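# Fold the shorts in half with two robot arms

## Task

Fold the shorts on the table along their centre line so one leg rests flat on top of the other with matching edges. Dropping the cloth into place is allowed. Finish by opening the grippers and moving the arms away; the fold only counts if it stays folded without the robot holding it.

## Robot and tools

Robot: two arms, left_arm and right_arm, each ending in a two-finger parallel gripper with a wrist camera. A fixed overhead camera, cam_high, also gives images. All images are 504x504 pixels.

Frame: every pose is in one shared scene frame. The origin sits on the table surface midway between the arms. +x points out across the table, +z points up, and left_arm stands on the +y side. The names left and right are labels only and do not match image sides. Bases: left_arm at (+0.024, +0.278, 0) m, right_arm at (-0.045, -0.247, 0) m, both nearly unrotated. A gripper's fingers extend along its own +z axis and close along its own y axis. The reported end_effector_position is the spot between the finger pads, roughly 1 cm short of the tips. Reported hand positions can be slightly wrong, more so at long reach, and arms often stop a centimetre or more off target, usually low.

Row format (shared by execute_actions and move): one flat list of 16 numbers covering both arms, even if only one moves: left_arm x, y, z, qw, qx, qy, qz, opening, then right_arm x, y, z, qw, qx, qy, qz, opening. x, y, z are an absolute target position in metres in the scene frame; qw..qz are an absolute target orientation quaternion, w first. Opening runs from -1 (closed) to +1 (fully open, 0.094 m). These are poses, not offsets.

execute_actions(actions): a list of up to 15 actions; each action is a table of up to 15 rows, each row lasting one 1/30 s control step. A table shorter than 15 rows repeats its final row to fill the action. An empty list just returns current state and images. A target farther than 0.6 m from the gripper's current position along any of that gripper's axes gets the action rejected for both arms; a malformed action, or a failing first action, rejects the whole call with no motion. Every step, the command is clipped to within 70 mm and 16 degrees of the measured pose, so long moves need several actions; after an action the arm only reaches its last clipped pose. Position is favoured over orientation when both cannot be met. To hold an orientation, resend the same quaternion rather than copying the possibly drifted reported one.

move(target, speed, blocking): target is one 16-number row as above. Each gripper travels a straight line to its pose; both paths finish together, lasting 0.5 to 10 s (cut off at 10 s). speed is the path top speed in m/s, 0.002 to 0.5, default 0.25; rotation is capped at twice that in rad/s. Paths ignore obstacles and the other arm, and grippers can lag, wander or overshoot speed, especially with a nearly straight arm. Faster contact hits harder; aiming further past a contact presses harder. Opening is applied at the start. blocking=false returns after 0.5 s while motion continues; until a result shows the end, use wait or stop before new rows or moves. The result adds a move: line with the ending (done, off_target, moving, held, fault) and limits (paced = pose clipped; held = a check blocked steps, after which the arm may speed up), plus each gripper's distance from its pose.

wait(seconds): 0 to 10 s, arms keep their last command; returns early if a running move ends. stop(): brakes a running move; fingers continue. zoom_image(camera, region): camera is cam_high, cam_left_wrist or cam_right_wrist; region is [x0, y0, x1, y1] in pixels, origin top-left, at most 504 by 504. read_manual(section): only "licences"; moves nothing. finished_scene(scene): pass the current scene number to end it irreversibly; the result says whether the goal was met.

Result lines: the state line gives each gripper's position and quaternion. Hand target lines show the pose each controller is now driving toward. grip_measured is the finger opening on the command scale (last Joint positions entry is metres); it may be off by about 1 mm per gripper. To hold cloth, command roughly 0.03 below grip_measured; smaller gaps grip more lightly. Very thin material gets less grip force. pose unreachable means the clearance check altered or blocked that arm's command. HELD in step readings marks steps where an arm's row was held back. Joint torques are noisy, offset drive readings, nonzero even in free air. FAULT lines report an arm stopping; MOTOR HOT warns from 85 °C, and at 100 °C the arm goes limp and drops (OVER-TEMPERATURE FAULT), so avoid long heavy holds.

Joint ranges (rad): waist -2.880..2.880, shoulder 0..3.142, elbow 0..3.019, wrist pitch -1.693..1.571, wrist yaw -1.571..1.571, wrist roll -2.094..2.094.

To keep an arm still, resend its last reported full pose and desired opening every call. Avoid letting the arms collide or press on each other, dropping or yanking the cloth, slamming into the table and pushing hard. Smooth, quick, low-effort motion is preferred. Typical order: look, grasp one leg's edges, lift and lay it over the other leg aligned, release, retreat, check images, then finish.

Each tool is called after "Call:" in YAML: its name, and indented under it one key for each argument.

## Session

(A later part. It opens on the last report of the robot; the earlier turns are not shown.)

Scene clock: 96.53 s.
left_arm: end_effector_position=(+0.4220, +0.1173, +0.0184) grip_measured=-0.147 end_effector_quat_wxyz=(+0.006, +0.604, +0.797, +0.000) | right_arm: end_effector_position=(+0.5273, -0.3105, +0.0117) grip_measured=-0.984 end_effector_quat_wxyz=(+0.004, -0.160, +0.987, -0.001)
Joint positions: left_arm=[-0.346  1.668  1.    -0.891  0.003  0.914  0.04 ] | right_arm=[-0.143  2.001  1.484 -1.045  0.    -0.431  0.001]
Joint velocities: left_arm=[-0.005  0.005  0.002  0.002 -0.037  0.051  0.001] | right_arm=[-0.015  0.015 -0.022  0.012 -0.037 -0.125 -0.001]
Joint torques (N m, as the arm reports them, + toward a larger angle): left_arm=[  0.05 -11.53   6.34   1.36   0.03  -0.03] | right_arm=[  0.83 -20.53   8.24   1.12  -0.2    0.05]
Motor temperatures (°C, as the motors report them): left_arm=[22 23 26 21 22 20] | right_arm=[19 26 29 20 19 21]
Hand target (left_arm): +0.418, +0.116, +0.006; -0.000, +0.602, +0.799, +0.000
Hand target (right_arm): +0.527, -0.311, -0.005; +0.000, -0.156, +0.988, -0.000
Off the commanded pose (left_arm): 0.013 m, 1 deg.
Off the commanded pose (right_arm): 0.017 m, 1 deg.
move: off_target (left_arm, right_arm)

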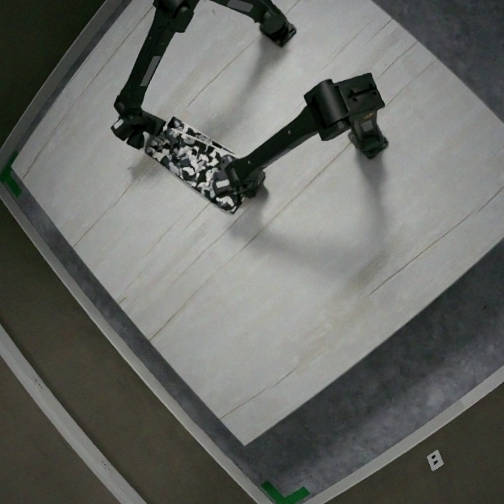

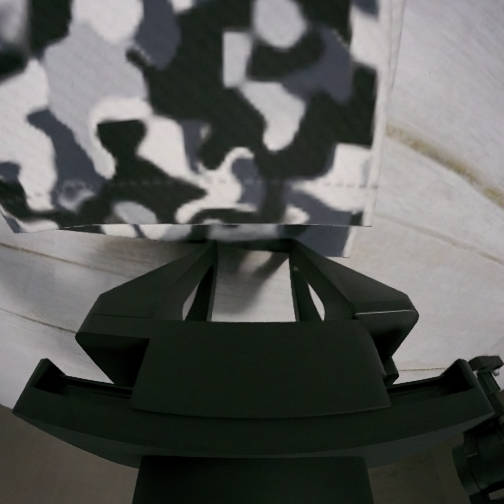

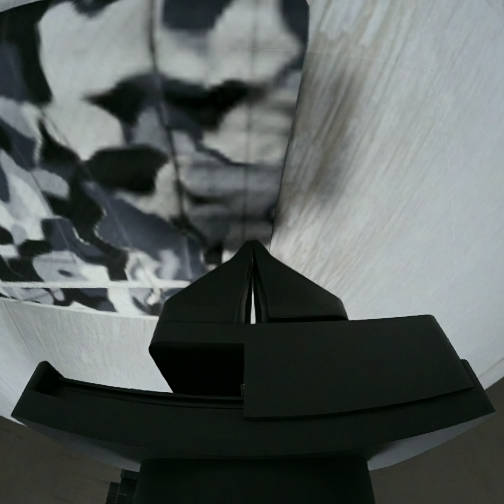

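Call:
move:
  target: [0.418,0.116,0.006,0,0.602,0.799,0,-0.15,0.483,-0.305,-0.005,0,-0.156,0.988,0,-1]
  speed: 0.03

Call:
move:
  target: [0.418,0.116,0.006,0,0.602,0.799,0,-0.15,0.51,-0.305,0.07,0,-0.156,0.988,0,-1]
  speed: 0.08

Scene clock: 98.60 s.
left_arm: end_effector_position=(+0.4223, +0.1173, +0.0184) grip_measured=-0.147 end_effector_quat_wxyz=(+0.007, +0.604, +0.797, +0.000) | right_arm: end_effector_position=(+0.4935, -0.3067, +0.0105) grip_measured=-0.984 end_effector_quat_wxyz=(+0.015, -0.160, +0.987, -0.004)
Joint positions: left_arm=[-0.346  1.668  1.    -0.89   0.003  0.914  0.04 ] | right_arm=[-0.143  1.915  1.34  -0.965  0.    -0.431  0.001]
Joint velocities: left_arm=[ 0.005 -0.005 -0.007 -0.017  0.066  0.051 -0.   ] | right_arm=[ 0.015  0.015 -0.002 -0.002  0.037 -0.022  0.   ]
Joint torques (N m, as the arm reports them, + toward a larger angle): left_arm=[ -0.02 -11.58   6.27   1.34   0.06  -0.02] | right_arm=[  1.06 -20.28   6.59   0.57  -0.2    0.03]
Motor temperatures (°C, as the motors report them): left_arm=[22 23 26 21 22 20] | right_arm=[19 26 29 20 19 21]
Hand target (left_arm): +0.418, +0.116, +0.006; -0.000, +0.602, +0.799, -0.000
Hand target (right_arm): +0.482, -0.306, -0.004; +0.000, -0.156, +0.988, -0.000
Off the commanded pose (left_arm): 0.013 m, 1 deg.
Off the commanded pose (right_arm): 0.019 m, 2 deg.
move: off_target (left_arm, right_arm)

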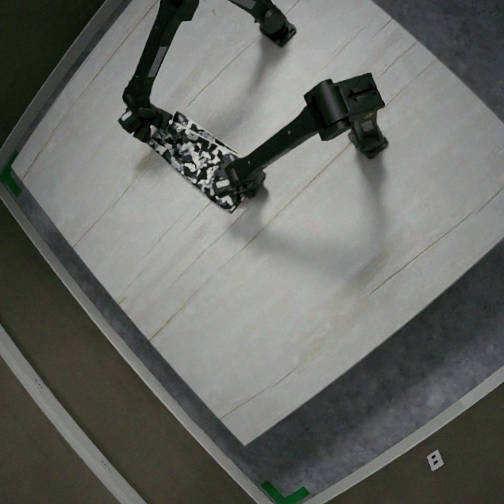

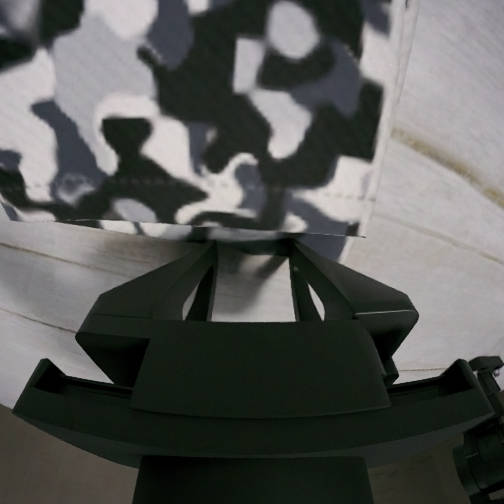

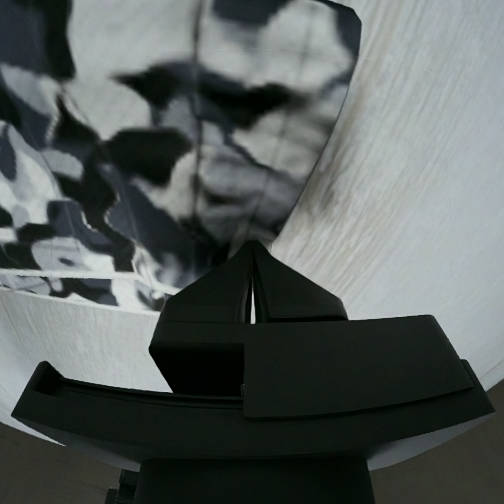

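Scene clock: 99.77 s.
left_arm: end_effector_position=(+0.4223, +0.1173, +0.0184) grip_measured=-0.147 end_effector_quat_wxyz=(+0.007, +0.604, +0.797, +0.000) | right_arm: end_effector_position=(+0.4932, -0.3067, +0.0490) grip_measured=-0.984 end_effector_quat_wxyz=(-0.020, -0.158, +0.987, +0.005)
Joint positions: left_arm=[-0.346  1.668  1.    -0.89   0.003  0.914  0.04 ] | right_arm=[-0.143  1.905  1.44  -1.147  0.    -0.427  0.001]
Joint velocities: left_arm=[ 0.005 -0.015 -0.002  0.012  0.037 -0.066  0.   ] | right_arm=[-0.005  0.005 -0.002 -0.012 -0.051 -0.081 -0.   ]
Joint torques (N m, as the arm reports them, + toward a larger angle): left_arm=[ -0.01 -11.57   6.28   1.34   0.05  -0.02] | right_arm=[  1.74 -22.09  12.79  -0.35  -0.19   0.04]
Motor temperatures (°C, as the motors report them): left_arm=[22 23 26 21 22 20] | right_arm=[19 26 29 20 19 21]
Hand target (left_arm): +0.418, +0.116, +0.006; -0.000, +0.602, +0.799, -0.000
Hand target (right_arm): +0.510, -0.305, +0.070; +0.000, -0.156, +0.988, +0.000
Off the commanded pose (left_arm): 0.013 m, 1 deg.
Off the commanded pose (right_arm): 0.027 m, 2 deg.
move: off_target (left_arm, right_arm)

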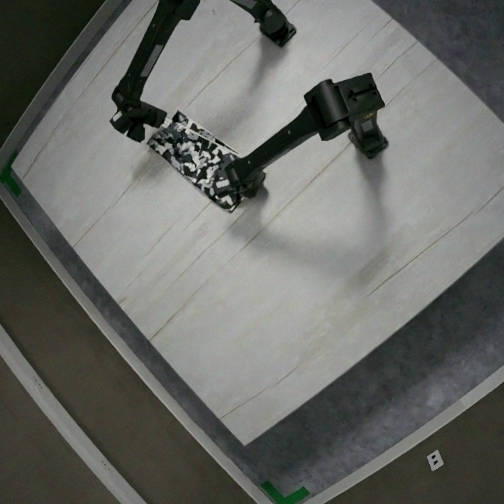

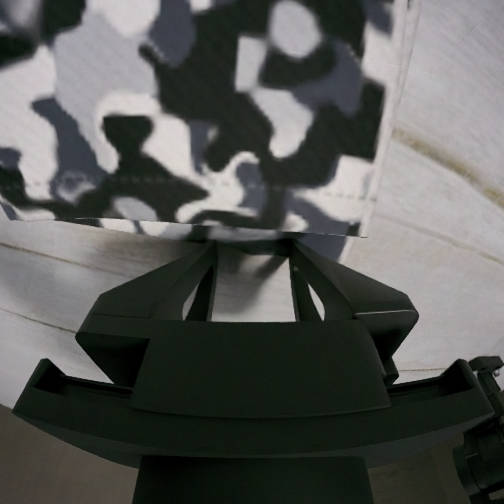

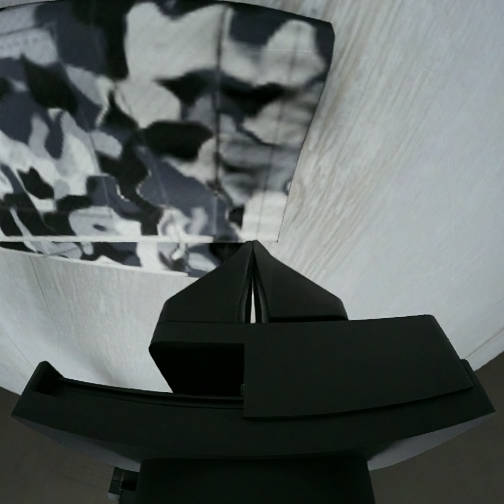

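Call:
move:
  target: [0.418,0.116,0.06,0,0.602,0.799,0,-1,0.52,-0.31,0.06,0,-0.156,0.988,0,-1]
  speed: 0.1

Call:
move:
  target: [0.42,-0.12,0.045,0,0,1,0,-1,0.52,-0.31,0.04,0,-0.156,0.988,0,-1]
  speed: 0.2

Scene clock: 101.83 s.
left_arm: end_effector_position=(+0.4022, +0.1254, +0.0433) grip_measured=-0.993 end_effector_quat_wxyz=(-0.018, +0.604, +0.797, -0.006) | right_arm: end_effector_position=(+0.5010, -0.3075, +0.0511) grip_measured=-0.984 end_effector_quat_wxyz=(-0.014, -0.158, +0.987, +0.004)
Joint positions: left_arm=[-0.346  1.606  1.    -1.003  0.002  0.914  0.   ] | right_arm=[-0.143  1.914  1.46  -1.147  0.    -0.427  0.001]
Joint velocities: left_arm=[-0.015 -0.005  0.007 -0.012  0.037  0.022 -0.   ] | right_arm=[-0.005 -0.005  0.002 -0.002 -0.007  0.007 -0.001]
Joint torques (N m, as the arm reports them, + toward a larger angle): left_arm=[  0.01 -13.53  10.63   0.06   0.08  -0.02] | right_arm=[  0.8  -19.78  13.31   0.1   -0.19   0.  ]
Motor temperatures (°C, as the motors report them): left_arm=[22 23 26 21 22 20] | right_arm=[19 26 29 20 19 21]
Hand target (left_arm): +0.417, +0.116, +0.060; +0.000, +0.602, +0.799, -0.000
Hand target (right_arm): +0.520, -0.309, +0.060; +0.000, -0.156, +0.988, -0.000
Off the commanded pose (left_arm): 0.025 m, 2 deg.
Off the commanded pose (right_arm): 0.021 m, 2 deg.
move: off_target (left_arm, right_arm)

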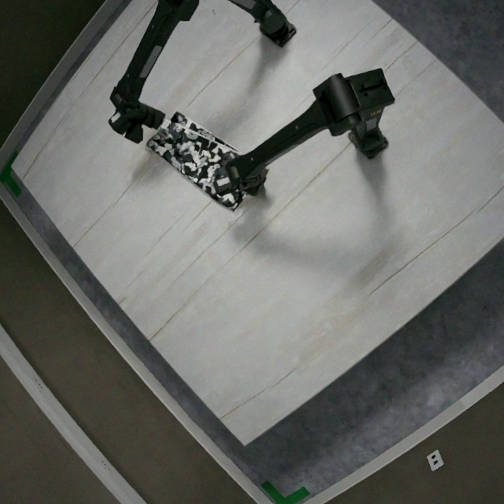

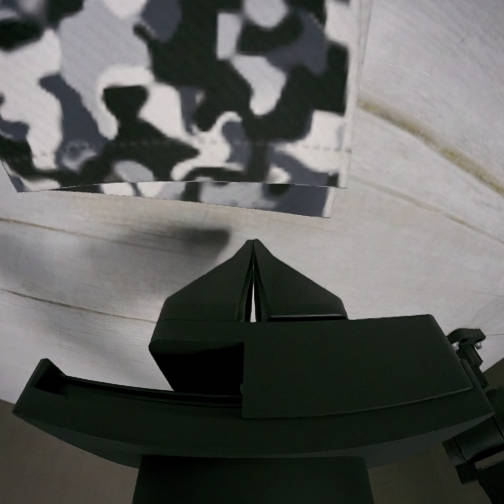

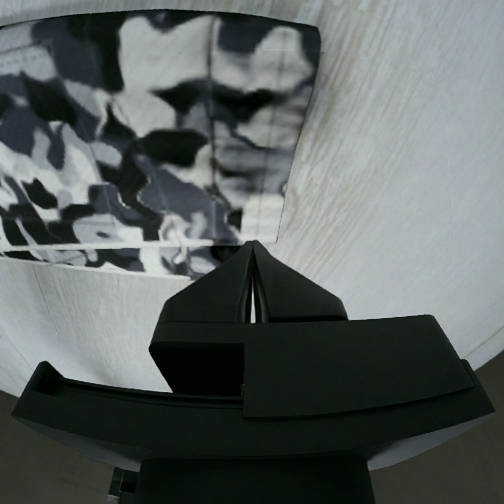

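Scene clock: 105.63 s.
left_arm: end_effector_position=(+0.4128, -0.1051, +0.0365) grip_measured=-0.993 end_effector_quat_wxyz=(-0.012, +0.004, +1.000, +0.003) | right_arm: end_effector_position=(+0.5046, -0.3079, +0.0390) grip_measured=-0.984 end_effector_quat_wxyz=(-0.014, -0.158, +0.987, +0.004)
Joint positions: left_arm=[-0.738  1.919  1.426 -1.099  0.011 -0.765  0.   ] | right_arm=[-0.143  1.936  1.46  -1.124  0.    -0.427  0.001]
Joint velocities: left_arm=[-0.005  0.005 -0.002  0.027 -0.022 -0.022  0.   ] | right_arm=[-0.015  0.005 -0.012  0.002  0.022 -0.037  0.   ]
Joint torques (N m, as the arm reports them, + toward a larger angle): left_arm=[  0.28 -16.88  12.05   0.13  -0.15  -0.02] | right_arm=[  1.06 -20.39  11.35   0.85  -0.2    0.05]
Motor temperatures (°C, as the motors report them): left_arm=[22 23 27 21 22 20] | right_arm=[19 26 29 20 19 21]
Hand target (left_arm): +0.424, -0.120, +0.047; -0.001, -0.000, +1.000, -0.005
Hand target (right_arm): +0.519, -0.310, +0.040; -0.000, -0.156, +0.988, +0.000
Off the commanded pose (left_arm): 0.019 m, 1 deg.
Off the commanded pose (right_arm): 0.016 m, 2 deg.
move: off_target (left_arm, right_arm)

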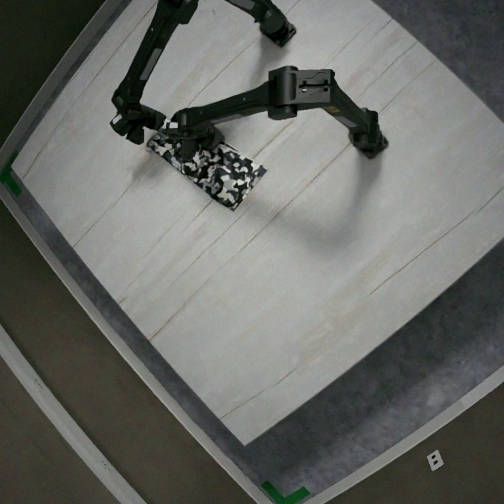

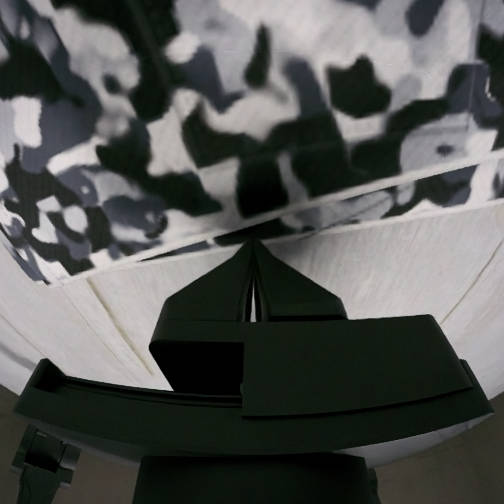

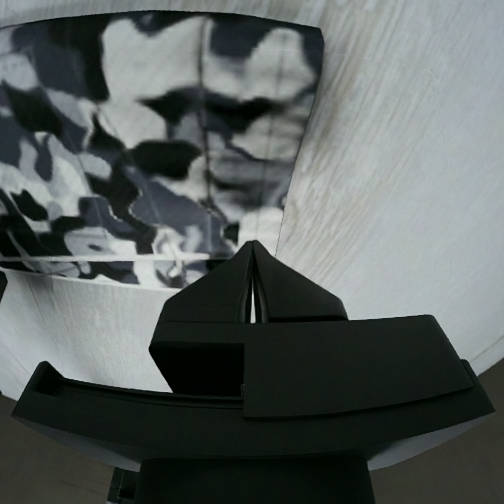

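Call:
move:
  target: [0.413,-0.115,0.006,0,0,1,0,-1,0.52,-0.32,-0.005,0,-0.156,0.988,0,-1]
  speed: 0.04

Call:
move:
  target: [0.413,-0.115,0.006,0,0,1,0,-1,0.475,-0.31,-0.005,0,-0.156,0.988,0,-1]
  speed: 0.03

Call:
move:
  target: [0.413,-0.115,0.006,0,0,1,0,-1,0.50,-0.31,0.07,0,-0.156,0.988,0,-1]
  speed: 0.08

Scene clock: 107.63 s.
left_arm: end_effector_position=(+0.4192, -0.1114, +0.0233) grip_measured=-0.993 end_effector_quat_wxyz=(+0.003, +0.000, +1.000, -0.006) | right_arm: end_effector_position=(+0.5212, -0.3155, +0.0118) grip_measured=-0.984 end_effector_quat_wxyz=(+0.006, -0.154, +0.988, -0.002)
Joint positions: left_arm=[-0.74   1.937  1.414 -1.035  0.003 -0.776  0.   ] | right_arm=[-0.153  1.986  1.46  -1.032  0.    -0.43   0.001]
Joint velocities: left_arm=[-0.005 -0.005 -0.007  0.007 -0.081  0.007  0.   ] | right_arm=[ 0.005  0.005  0.007 -0.002  0.007 -0.066 -0.001]
Joint torques (N m, as the arm reports them, + toward a larger angle): left_arm=[ -0.41 -16.     7.16   1.42  -0.12  -0.03] | right_arm=[  0.08 -20.2    8.1    1.05  -0.21  -0.1 ]
Motor temperatures (°C, as the motors report them): left_arm=[22 23 27 21 22 20] | right_arm=[19 26 29 20 19 21]
Hand target (left_arm): +0.413, -0.115, +0.007; -0.000, -0.000, +1.000, -0.000
Hand target (right_arm): +0.519, -0.319, -0.005; +0.000, -0.156, +0.988, +0.000
Off the commanded pose (left_arm): 0.019 m, 1 deg.
Off the commanded pose (right_arm): 0.017 m, 1 deg.
move: off_target (left_arm, right_arm)

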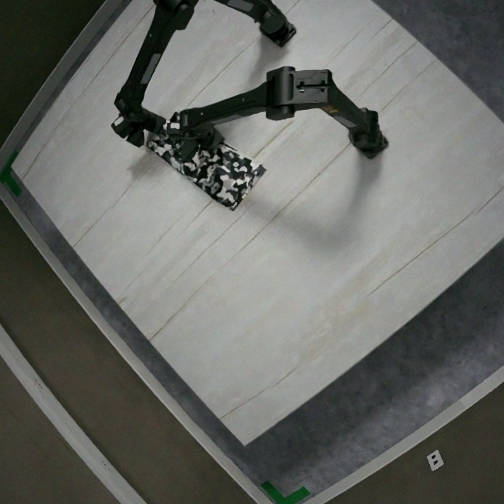

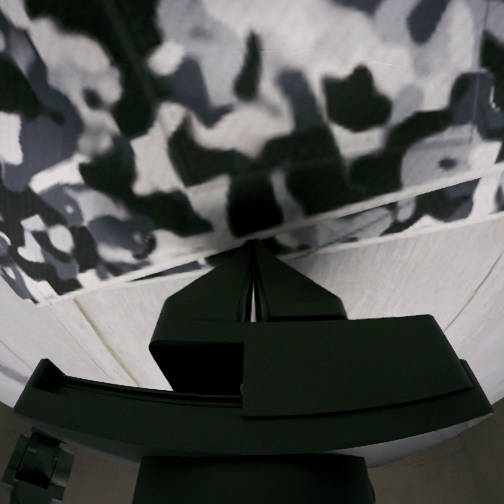

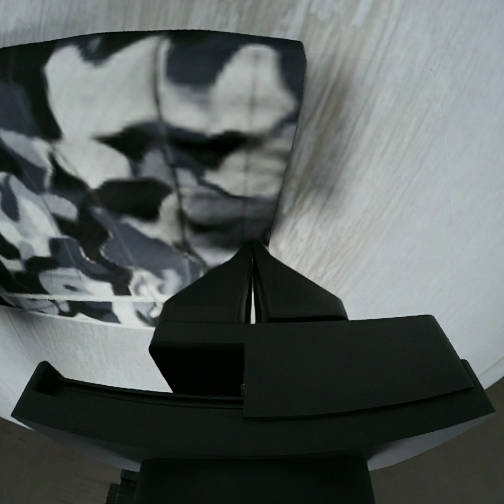

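Scene clock: 109.53 s.
left_arm: end_effector_position=(+0.4192, -0.1116, +0.0234) grip_measured=-0.993 end_effector_quat_wxyz=(+0.004, +0.000, +1.000, -0.006) | right_arm: end_effector_position=(+0.4862, -0.3112, +0.0110) grip_measured=-0.984 end_effector_quat_wxyz=(+0.016, -0.154, +0.988, -0.005)
Joint positions: left_arm=[-0.741  1.937  1.414 -1.035  0.003 -0.777  0.   ] | right_arm=[-0.153  1.899  1.315 -0.954  0.    -0.43   0.001]
Joint velocities: left_arm=[-0.015 -0.005  0.002  0.027 -0.081  0.037  0.001] | right_arm=[-0.005 -0.015 -0.007 -0.007 -0.095 -0.007  0.001]
Joint torques (N m, as the arm reports them, + toward a larger angle): left_arm=[ -0.45 -16.09   7.1    1.44  -0.13  -0.03] | right_arm=[  0.72 -19.45   6.59   0.52  -0.16  -0.06]
Motor temperatures (°C, as the motors report them): left_arm=[22 24 27 21 22 20] | right_arm=[19 26 29 20 19 21]
Hand target (left_arm): +0.413, -0.115, +0.006; -0.000, +0.000, +1.000, +0.000
Hand target (right_arm): +0.474, -0.311, -0.004; -0.000, -0.156, +0.988, +0.000
Off the commanded pose (left_arm): 0.019 m, 1 deg.
Off the commanded pose (right_arm): 0.020 m, 2 deg.
move: off_target (left_arm, right_arm)

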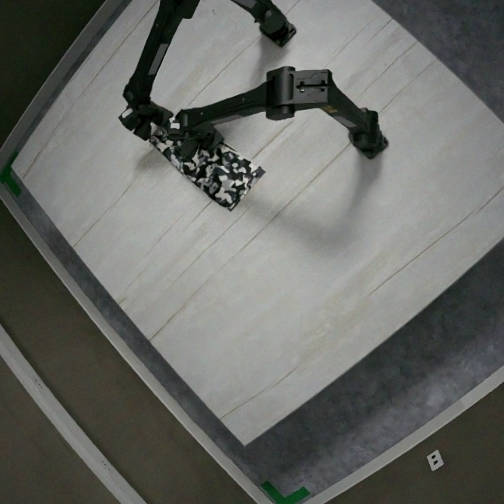

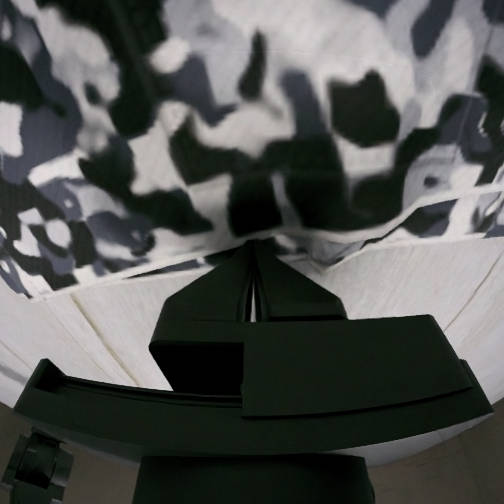

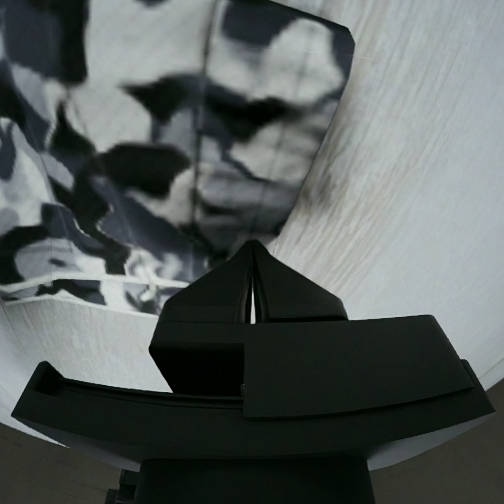

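Scene clock: 110.67 s.
left_arm: end_effector_position=(+0.4194, -0.1121, +0.0234) grip_measured=-0.993 end_effector_quat_wxyz=(+0.005, +0.001, +1.000, -0.007) | right_arm: end_effector_position=(+0.4838, -0.3110, +0.0505) grip_measured=-0.984 end_effector_quat_wxyz=(-0.018, -0.154, +0.988, +0.005)
Joint positions: left_arm=[-0.741  1.937  1.414 -1.033  0.003 -0.777  0.   ] | right_arm=[-0.153  1.881  1.407 -1.135  0.    -0.43   0.001]
Joint velocities: left_arm=[-0.005 -0.005 -0.012  0.007  0.037 -0.051  0.001] | right_arm=[-0.015 -0.005  0.012 -0.002 -0.022  0.051 -0.001]
Joint torques (N m, as the arm reports them, + toward a larger angle): left_arm=[ -0.43 -16.07   7.11   1.38  -0.12  -0.03] | right_arm=[  1.35 -21.62  12.83  -0.34  -0.22   0.  ]
Motor temperatures (°C, as the motors report them): left_arm=[22 24 26 21 22 20] | right_arm=[19 26 29 20 19 21]
Hand target (left_arm): +0.413, -0.115, +0.006; -0.000, +0.000, +1.000, -0.000
Hand target (right_arm): +0.500, -0.310, +0.070; +0.000, -0.156, +0.988, -0.000
Off the commanded pose (left_arm): 0.019 m, 1 deg.
Off the commanded pose (right_arm): 0.025 m, 2 deg.
move: off_target (left_arm, right_arm)

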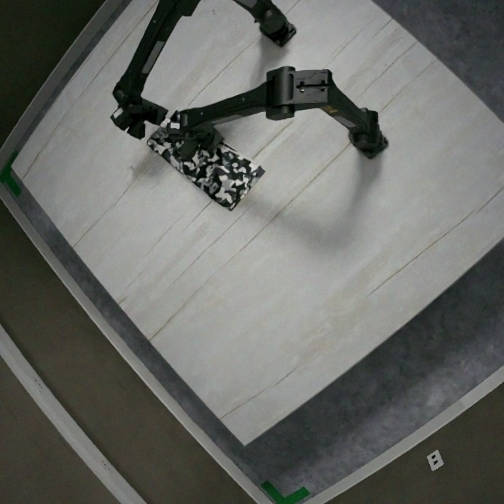

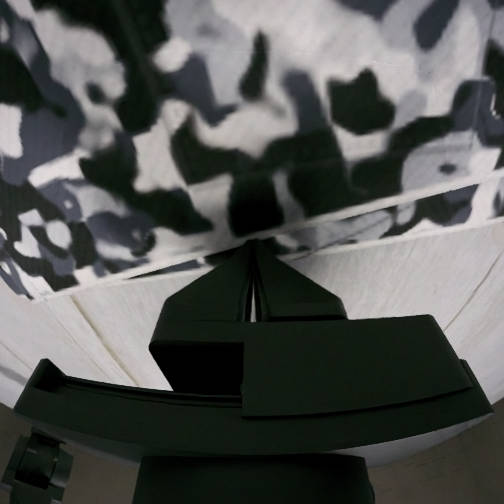

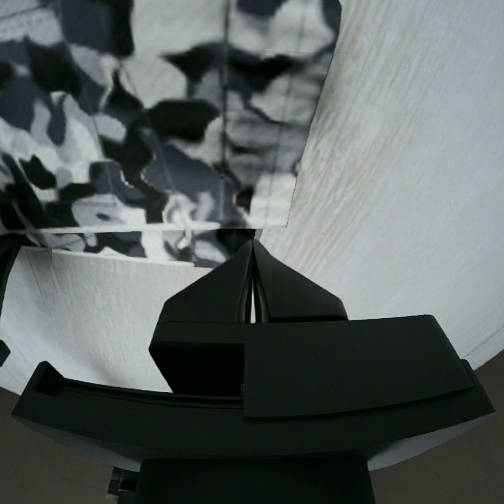

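Call:
move:
  target: [0.413,-0.115,0.07,0,0,1,0,-1,0.503,-0.318,0.05,-0.0096,-0.1557,0.986,0.0602,0.4]
  speed: 0.1

Call:
move:
  target: [0.41,0.112,0.045,0,0.602,0.799,0,-1,0.503,-0.318,0.04,-0.0096,-0.1557,0.986,0.0602,0.4]
  speed: 0.25

Call:
move:
  target: [0.41,0.112,0.006,0,0.602,0.799,0,-1,0.503,-0.318,-0.003,-0.0096,-0.1557,0.986,0.0602,0.4]
  speed: 0.04

Call:
move:
  target: [0.41,0.112,0.006,0,0.602,0.799,0,-1,0.503,-0.318,-0.003,-0.0096,-0.1557,0.986,0.0602,-1]
  speed: 0.04

Scene clock: 113.27 s.
left_arm: end_effector_position=(+0.4029, -0.0967, +0.0469) grip_measured=-0.993 end_effector_quat_wxyz=(-0.019, +0.001, +1.000, +0.016) | right_arm: end_effector_position=(+0.4859, -0.3138, +0.0391) grip_measured=+0.398 end_effector_quat_wxyz=(-0.022, -0.151, +0.986, +0.062)
Joint positions: left_arm=[-0.742  1.893  1.414 -1.142  0.003 -0.777  0.   ] | right_arm=[-0.191  1.925  1.438 -1.164 -0.105 -0.467  0.066]
Joint velocities: left_arm=[ 0.005 -0.005  0.022  0.012  0.037 -0.037 -0.   ] | right_arm=[ 0.005 -0.005  0.002 -0.007  0.022 -0.022  0.   ]
Joint torques (N m, as the arm reports them, + toward a larger angle): left_arm=[ -0.35 -18.59  11.82   0.11  -0.09  -0.03] | right_arm=[  0.63 -20.38  12.9   -0.44  -0.42  -0.12]
Motor temperatures (°C, as the motors report them): left_arm=[22 24 26 21 22 20] | right_arm=[19 26 29 20 19 21]
Hand target (left_arm): +0.412, -0.114, +0.070; -0.000, +0.000, +1.000, -0.001
Hand target (right_arm): +0.503, -0.317, +0.050; -0.009, -0.156, +0.986, +0.061
Off the commanded pose (left_arm): 0.031 m, 3 deg.
Off the commanded pose (right_arm): 0.021 m, 2 deg.
move: off_target (left_arm, right_arm)

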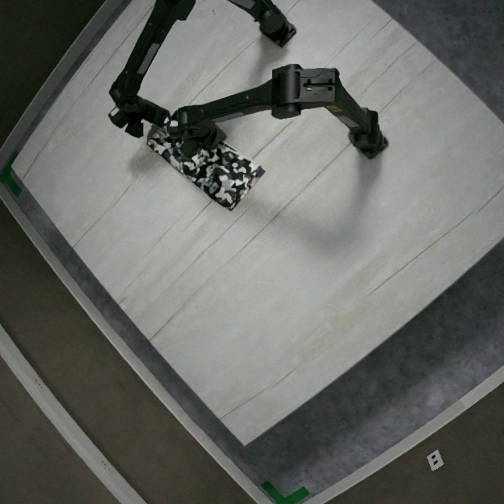

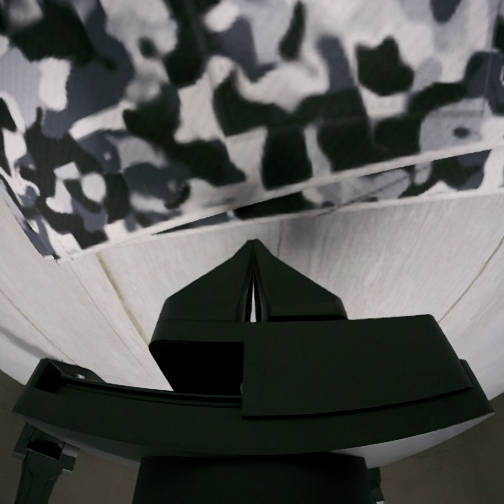

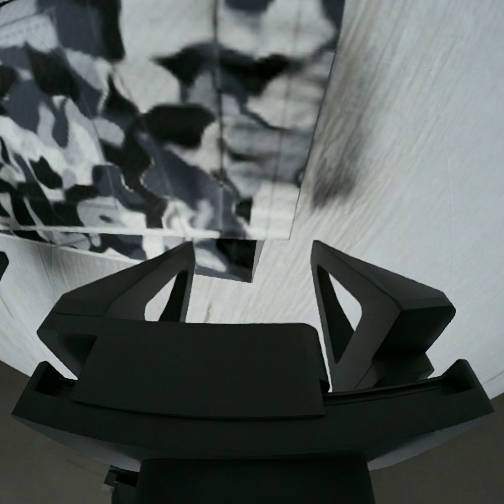

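Scene clock: 116.47 s.
left_arm: end_effector_position=(+0.4035, +0.1123, +0.0395) grip_measured=-0.993 end_effector_quat_wxyz=(-0.014, +0.597, +0.802, +0.003) | right_arm: end_effector_position=(+0.4853, -0.3137, +0.0357) grip_measured=+0.398 end_effector_quat_wxyz=(-0.025, -0.151, +0.986, +0.063)
Joint positions: left_arm=[-0.38   1.62   1.005 -0.982 -0.011  0.864  0.   ] | right_arm=[-0.191  1.932  1.438 -1.164 -0.105 -0.468  0.066]
Joint velocities: left_arm=[-0.005 -0.005 -0.012  0.007  0.022 -0.007 -0.   ] | right_arm=[-0.024 -0.005  0.007  0.017 -0.007 -0.007 -0.001]
Joint torques (N m, as the arm reports them, + toward a larger angle): left_arm=[  0.99 -14.33   7.1    1.06   0.32   0.25] | right_arm=[  0.74 -19.85  12.12   0.35  -0.4   -0.1 ]
Motor temperatures (°C, as the motors report them): left_arm=[22 24 26 21 22 20] | right_arm=[19 26 30 20 19 21]
Hand target (left_arm): +0.406, +0.113, +0.044; -0.001, +0.601, +0.799, +0.004
Hand target (right_arm): +0.503, -0.318, +0.040; -0.009, -0.156, +0.986, +0.060
Off the commanded pose (left_arm): 0.009 m, 2 deg.
Off the commanded pose (right_arm): 0.019 m, 2 deg.
move: off_target (right_arm)

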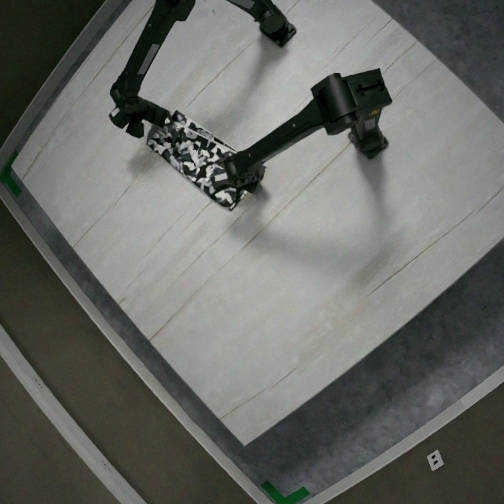

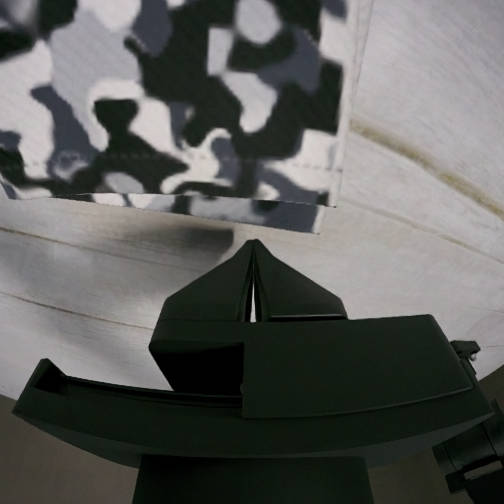

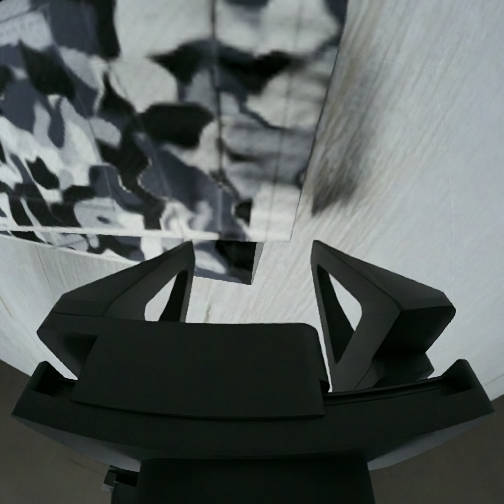

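Scene clock: 117.77 s.
left_arm: end_effector_position=(+0.4104, +0.1080, +0.0181) grip_measured=-0.993 end_effector_quat_wxyz=(+0.004, +0.600, +0.800, +0.003) | right_arm: end_effector_position=(+0.5005, -0.3162, +0.0119) grip_measured=+0.398 end_effector_quat_wxyz=(-0.007, -0.153, +0.987, +0.057)
Joint positions: left_arm=[-0.38   1.655  0.982 -0.889 -0.005  0.871  0.   ] | right_arm=[-0.191  1.975  1.438 -1.083 -0.105 -0.468  0.066]
Joint velocities: left_arm=[-0.005 -0.005  0.002  0.002  0.007  0.051  0.   ] | right_arm=[-0.005  0.005 -0.007  0.017 -0.037 -0.066  0.001]
Joint torques (N m, as the arm reports them, + toward a larger angle): left_arm=[  1.5  -11.16   6.4    1.46   0.35   0.23] | right_arm=[  0.48 -19.61   8.8    0.81  -0.43  -0.14]
Motor temperatures (°C, as the motors report them): left_arm=[22 24 26 21 22 20] | right_arm=[19 26 29 20 19 21]
Hand target (left_arm): +0.410, +0.112, +0.006; -0.000, +0.602, +0.799, +0.000
Hand target (right_arm): +0.502, -0.318, -0.003; -0.009, -0.156, +0.986, +0.060
Off the commanded pose (left_arm): 0.013 m, 1 deg.
Off the commanded pose (right_arm): 0.015 m, 1 deg.
move: off_target (left_arm, right_arm)

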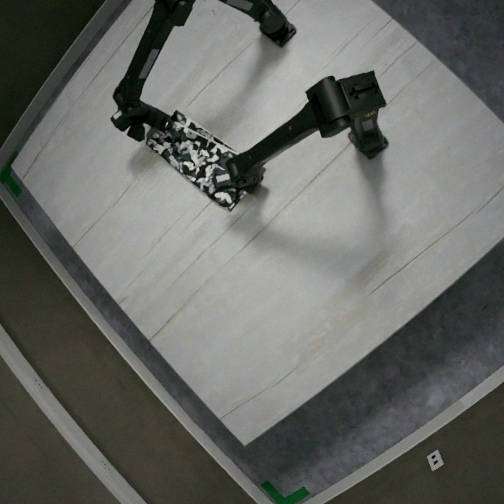

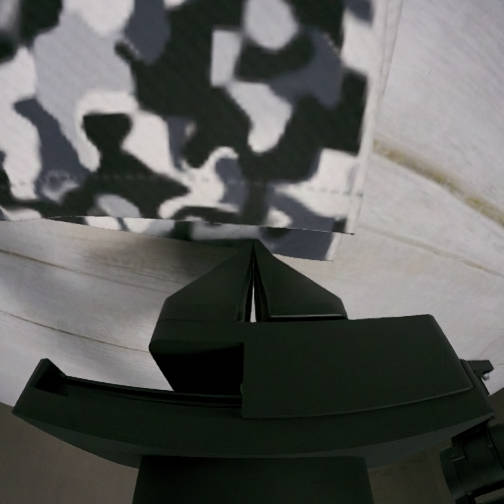

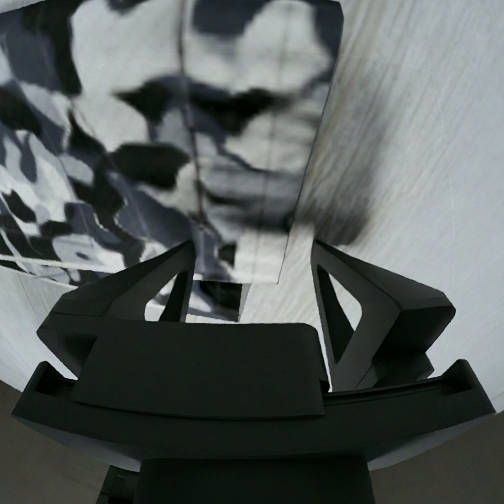

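Scene clock: 118.47 s.
left_arm: end_effector_position=(+0.4107, +0.1078, +0.0181) grip_measured=-0.993 end_effector_quat_wxyz=(+0.004, +0.600, +0.800, +0.003) | right_arm: end_effector_position=(+0.5021, -0.3155, +0.0189) grip_measured=-0.971 end_effector_quat_wxyz=(-0.000, -0.153, +0.986, +0.058)
Joint positions: left_arm=[-0.38   1.655  0.982 -0.888 -0.005  0.872  0.   ] | right_arm=[-0.191  1.962  1.438 -1.083 -0.11  -0.469  0.001]
Joint velocities: left_arm=[-0.005  0.005 -0.007  0.017  0.051 -0.081 -0.   ] | right_arm=[ 0.005 -0.005 -0.002  0.007 -0.051 -0.022  0.001]
Joint torques (N m, as the arm reports them, + toward a larger angle): left_arm=[  1.48 -11.34   6.29   1.45   0.35   0.23] | right_arm=[  0.4  -18.63   8.83   0.93  -0.22  -0.12]
Motor temperatures (°C, as the motors report them): left_arm=[22 24 26 21 22 20] | right_arm=[19 26 29 20 19 21]
Hand target (left_arm): +0.410, +0.112, +0.006; -0.000, +0.602, +0.799, +0.000
Hand target (right_arm): +0.502, -0.318, -0.003; -0.010, -0.156, +0.986, +0.060
Off the commanded pose (left_arm): 0.013 m, 1 deg.
Off the commanded pose (right_arm): 0.022 m, 1 deg.
move: off_target (left_arm, right_arm)

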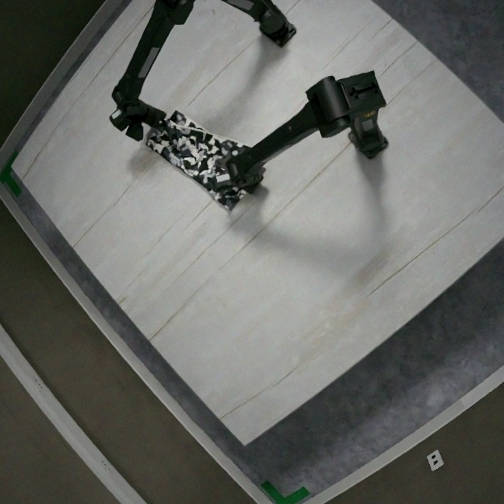

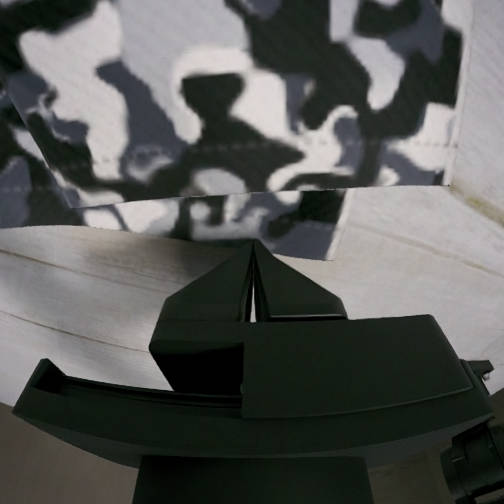

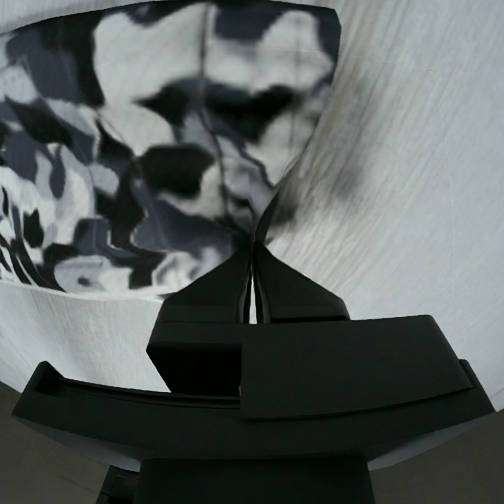

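Call:
move:
  target: [0.41,0.112,0.006,0,0.602,0.799,0,-1,0.485,-0.29,0.05,-0.0096,-0.1557,0.986,0.0602,-1]
  speed: 0.05

Call:
move:
  target: [0.41,0.112,0.006,0,0.602,0.799,0,-1,0.485,-0.29,0.05,-0.0096,-0.1557,0.986,0.0602,0.4]
  speed: 0.05

Scene clock: 120.20 s.
left_arm: end_effector_position=(+0.4107, +0.1078, +0.0181) grip_measured=-0.993 end_effector_quat_wxyz=(+0.004, +0.600, +0.800, +0.003) | right_arm: end_effector_position=(+0.4895, -0.2949, +0.0463) grip_measured=-0.971 end_effector_quat_wxyz=(-0.004, -0.158, +0.986, +0.058)
Joint positions: left_arm=[-0.38   1.655  0.982 -0.888 -0.005  0.872  0.   ] | right_arm=[-0.157  1.897  1.417 -1.131 -0.11  -0.445  0.001]
Joint velocities: left_arm=[-0.015 -0.015 -0.012  0.012  0.022  0.022 -0.   ] | right_arm=[ 0.005 -0.024  0.007  0.002 -0.007 -0.022 -0.   ]
Joint torques (N m, as the arm reports them, + toward a larger angle): left_arm=[  1.5  -11.32   6.29   1.45   0.34   0.23] | right_arm=[  1.38 -22.74   8.38  -0.42  -0.27   0.07]
Motor temperatures (°C, as the motors report them): left_arm=[22 24 26 21 22 20] | right_arm=[19 26 29 20 19 21]
Hand target (left_arm): +0.410, +0.112, +0.006; -0.000, +0.602, +0.799, +0.000
Hand target (right_arm): +0.485, -0.291, +0.050; -0.009, -0.156, +0.986, +0.060
Off the commanded pose (left_arm): 0.013 m, 1 deg.
Off the commanded pose (right_arm): 0.008 m, 1 deg.
move: off_target (left_arm)

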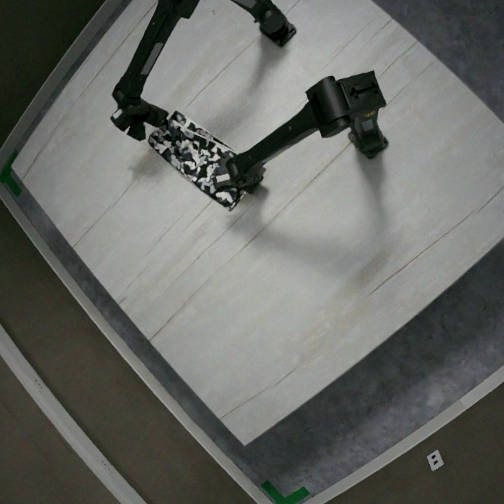

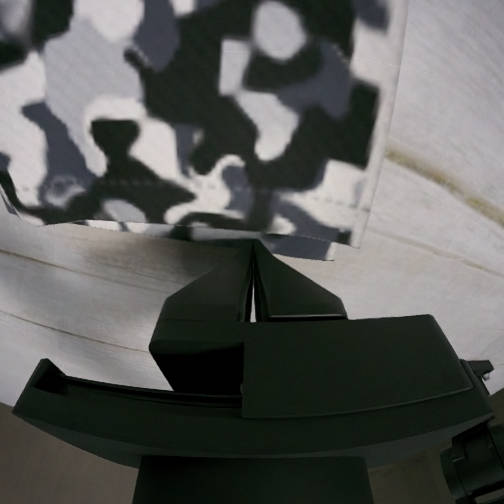

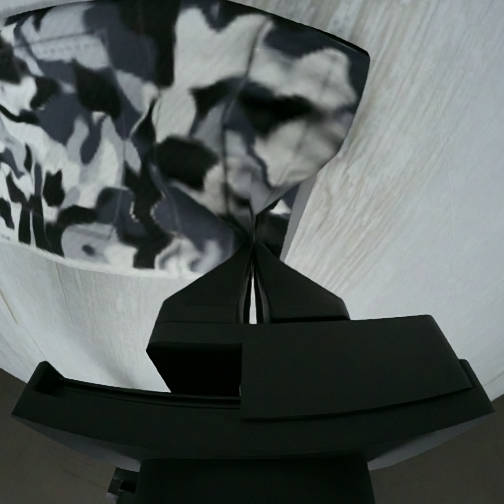

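Scene clock: 120.90 s.
left_arm: end_effector_position=(+0.4107, +0.1078, +0.0181) grip_measured=-0.993 end_effector_quat_wxyz=(+0.004, +0.600, +0.800, +0.003) | right_arm: end_effector_position=(+0.4895, -0.2949, +0.0463) grip_measured=+0.398 end_effector_quat_wxyz=(-0.004, -0.157, +0.986, +0.058)
Joint positions: left_arm=[-0.38   1.655  0.982 -0.888 -0.005  0.872  0.   ] | right_arm=[-0.157  1.897  1.417 -1.131 -0.11  -0.443  0.066]
Joint velocities: left_arm=[-0.005 -0.005 -0.012 -0.007 -0.037 -0.11  -0.   ] | right_arm=[-0.015  0.005 -0.002  0.002 -0.037 -0.066  0.   ]
Joint torques (N m, as the arm reports them, + toward a larger angle): left_arm=[  1.44 -11.32   6.3    1.45   0.34   0.23] | right_arm=[  1.73 -22.7    8.45  -0.42  -0.29   0.05]
Motor temperatures (°C, as the motors report them): left_arm=[22 24 26 21 22 20] | right_arm=[19 26 29 20 19 21]
Hand target (left_arm): +0.410, +0.112, +0.006; -0.000, +0.602, +0.799, +0.000
Hand target (right_arm): +0.485, -0.290, +0.050; -0.010, -0.156, +0.986, +0.060
Off the commanded pose (left_arm): 0.013 m, 1 deg.
Off the commanded pose (right_arm): 0.008 m, 1 deg.
move: off_target (left_arm)

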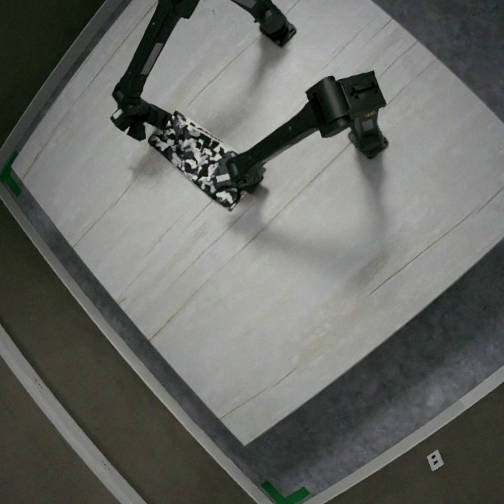

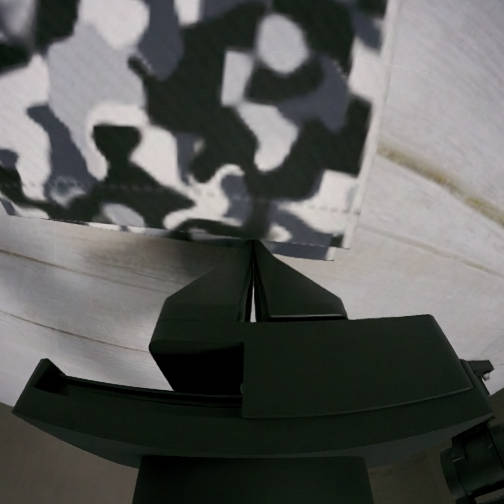

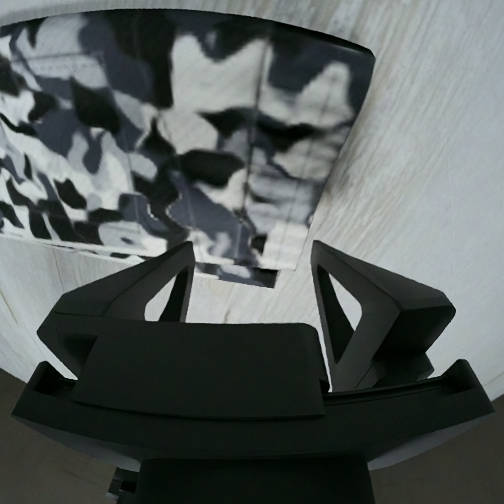

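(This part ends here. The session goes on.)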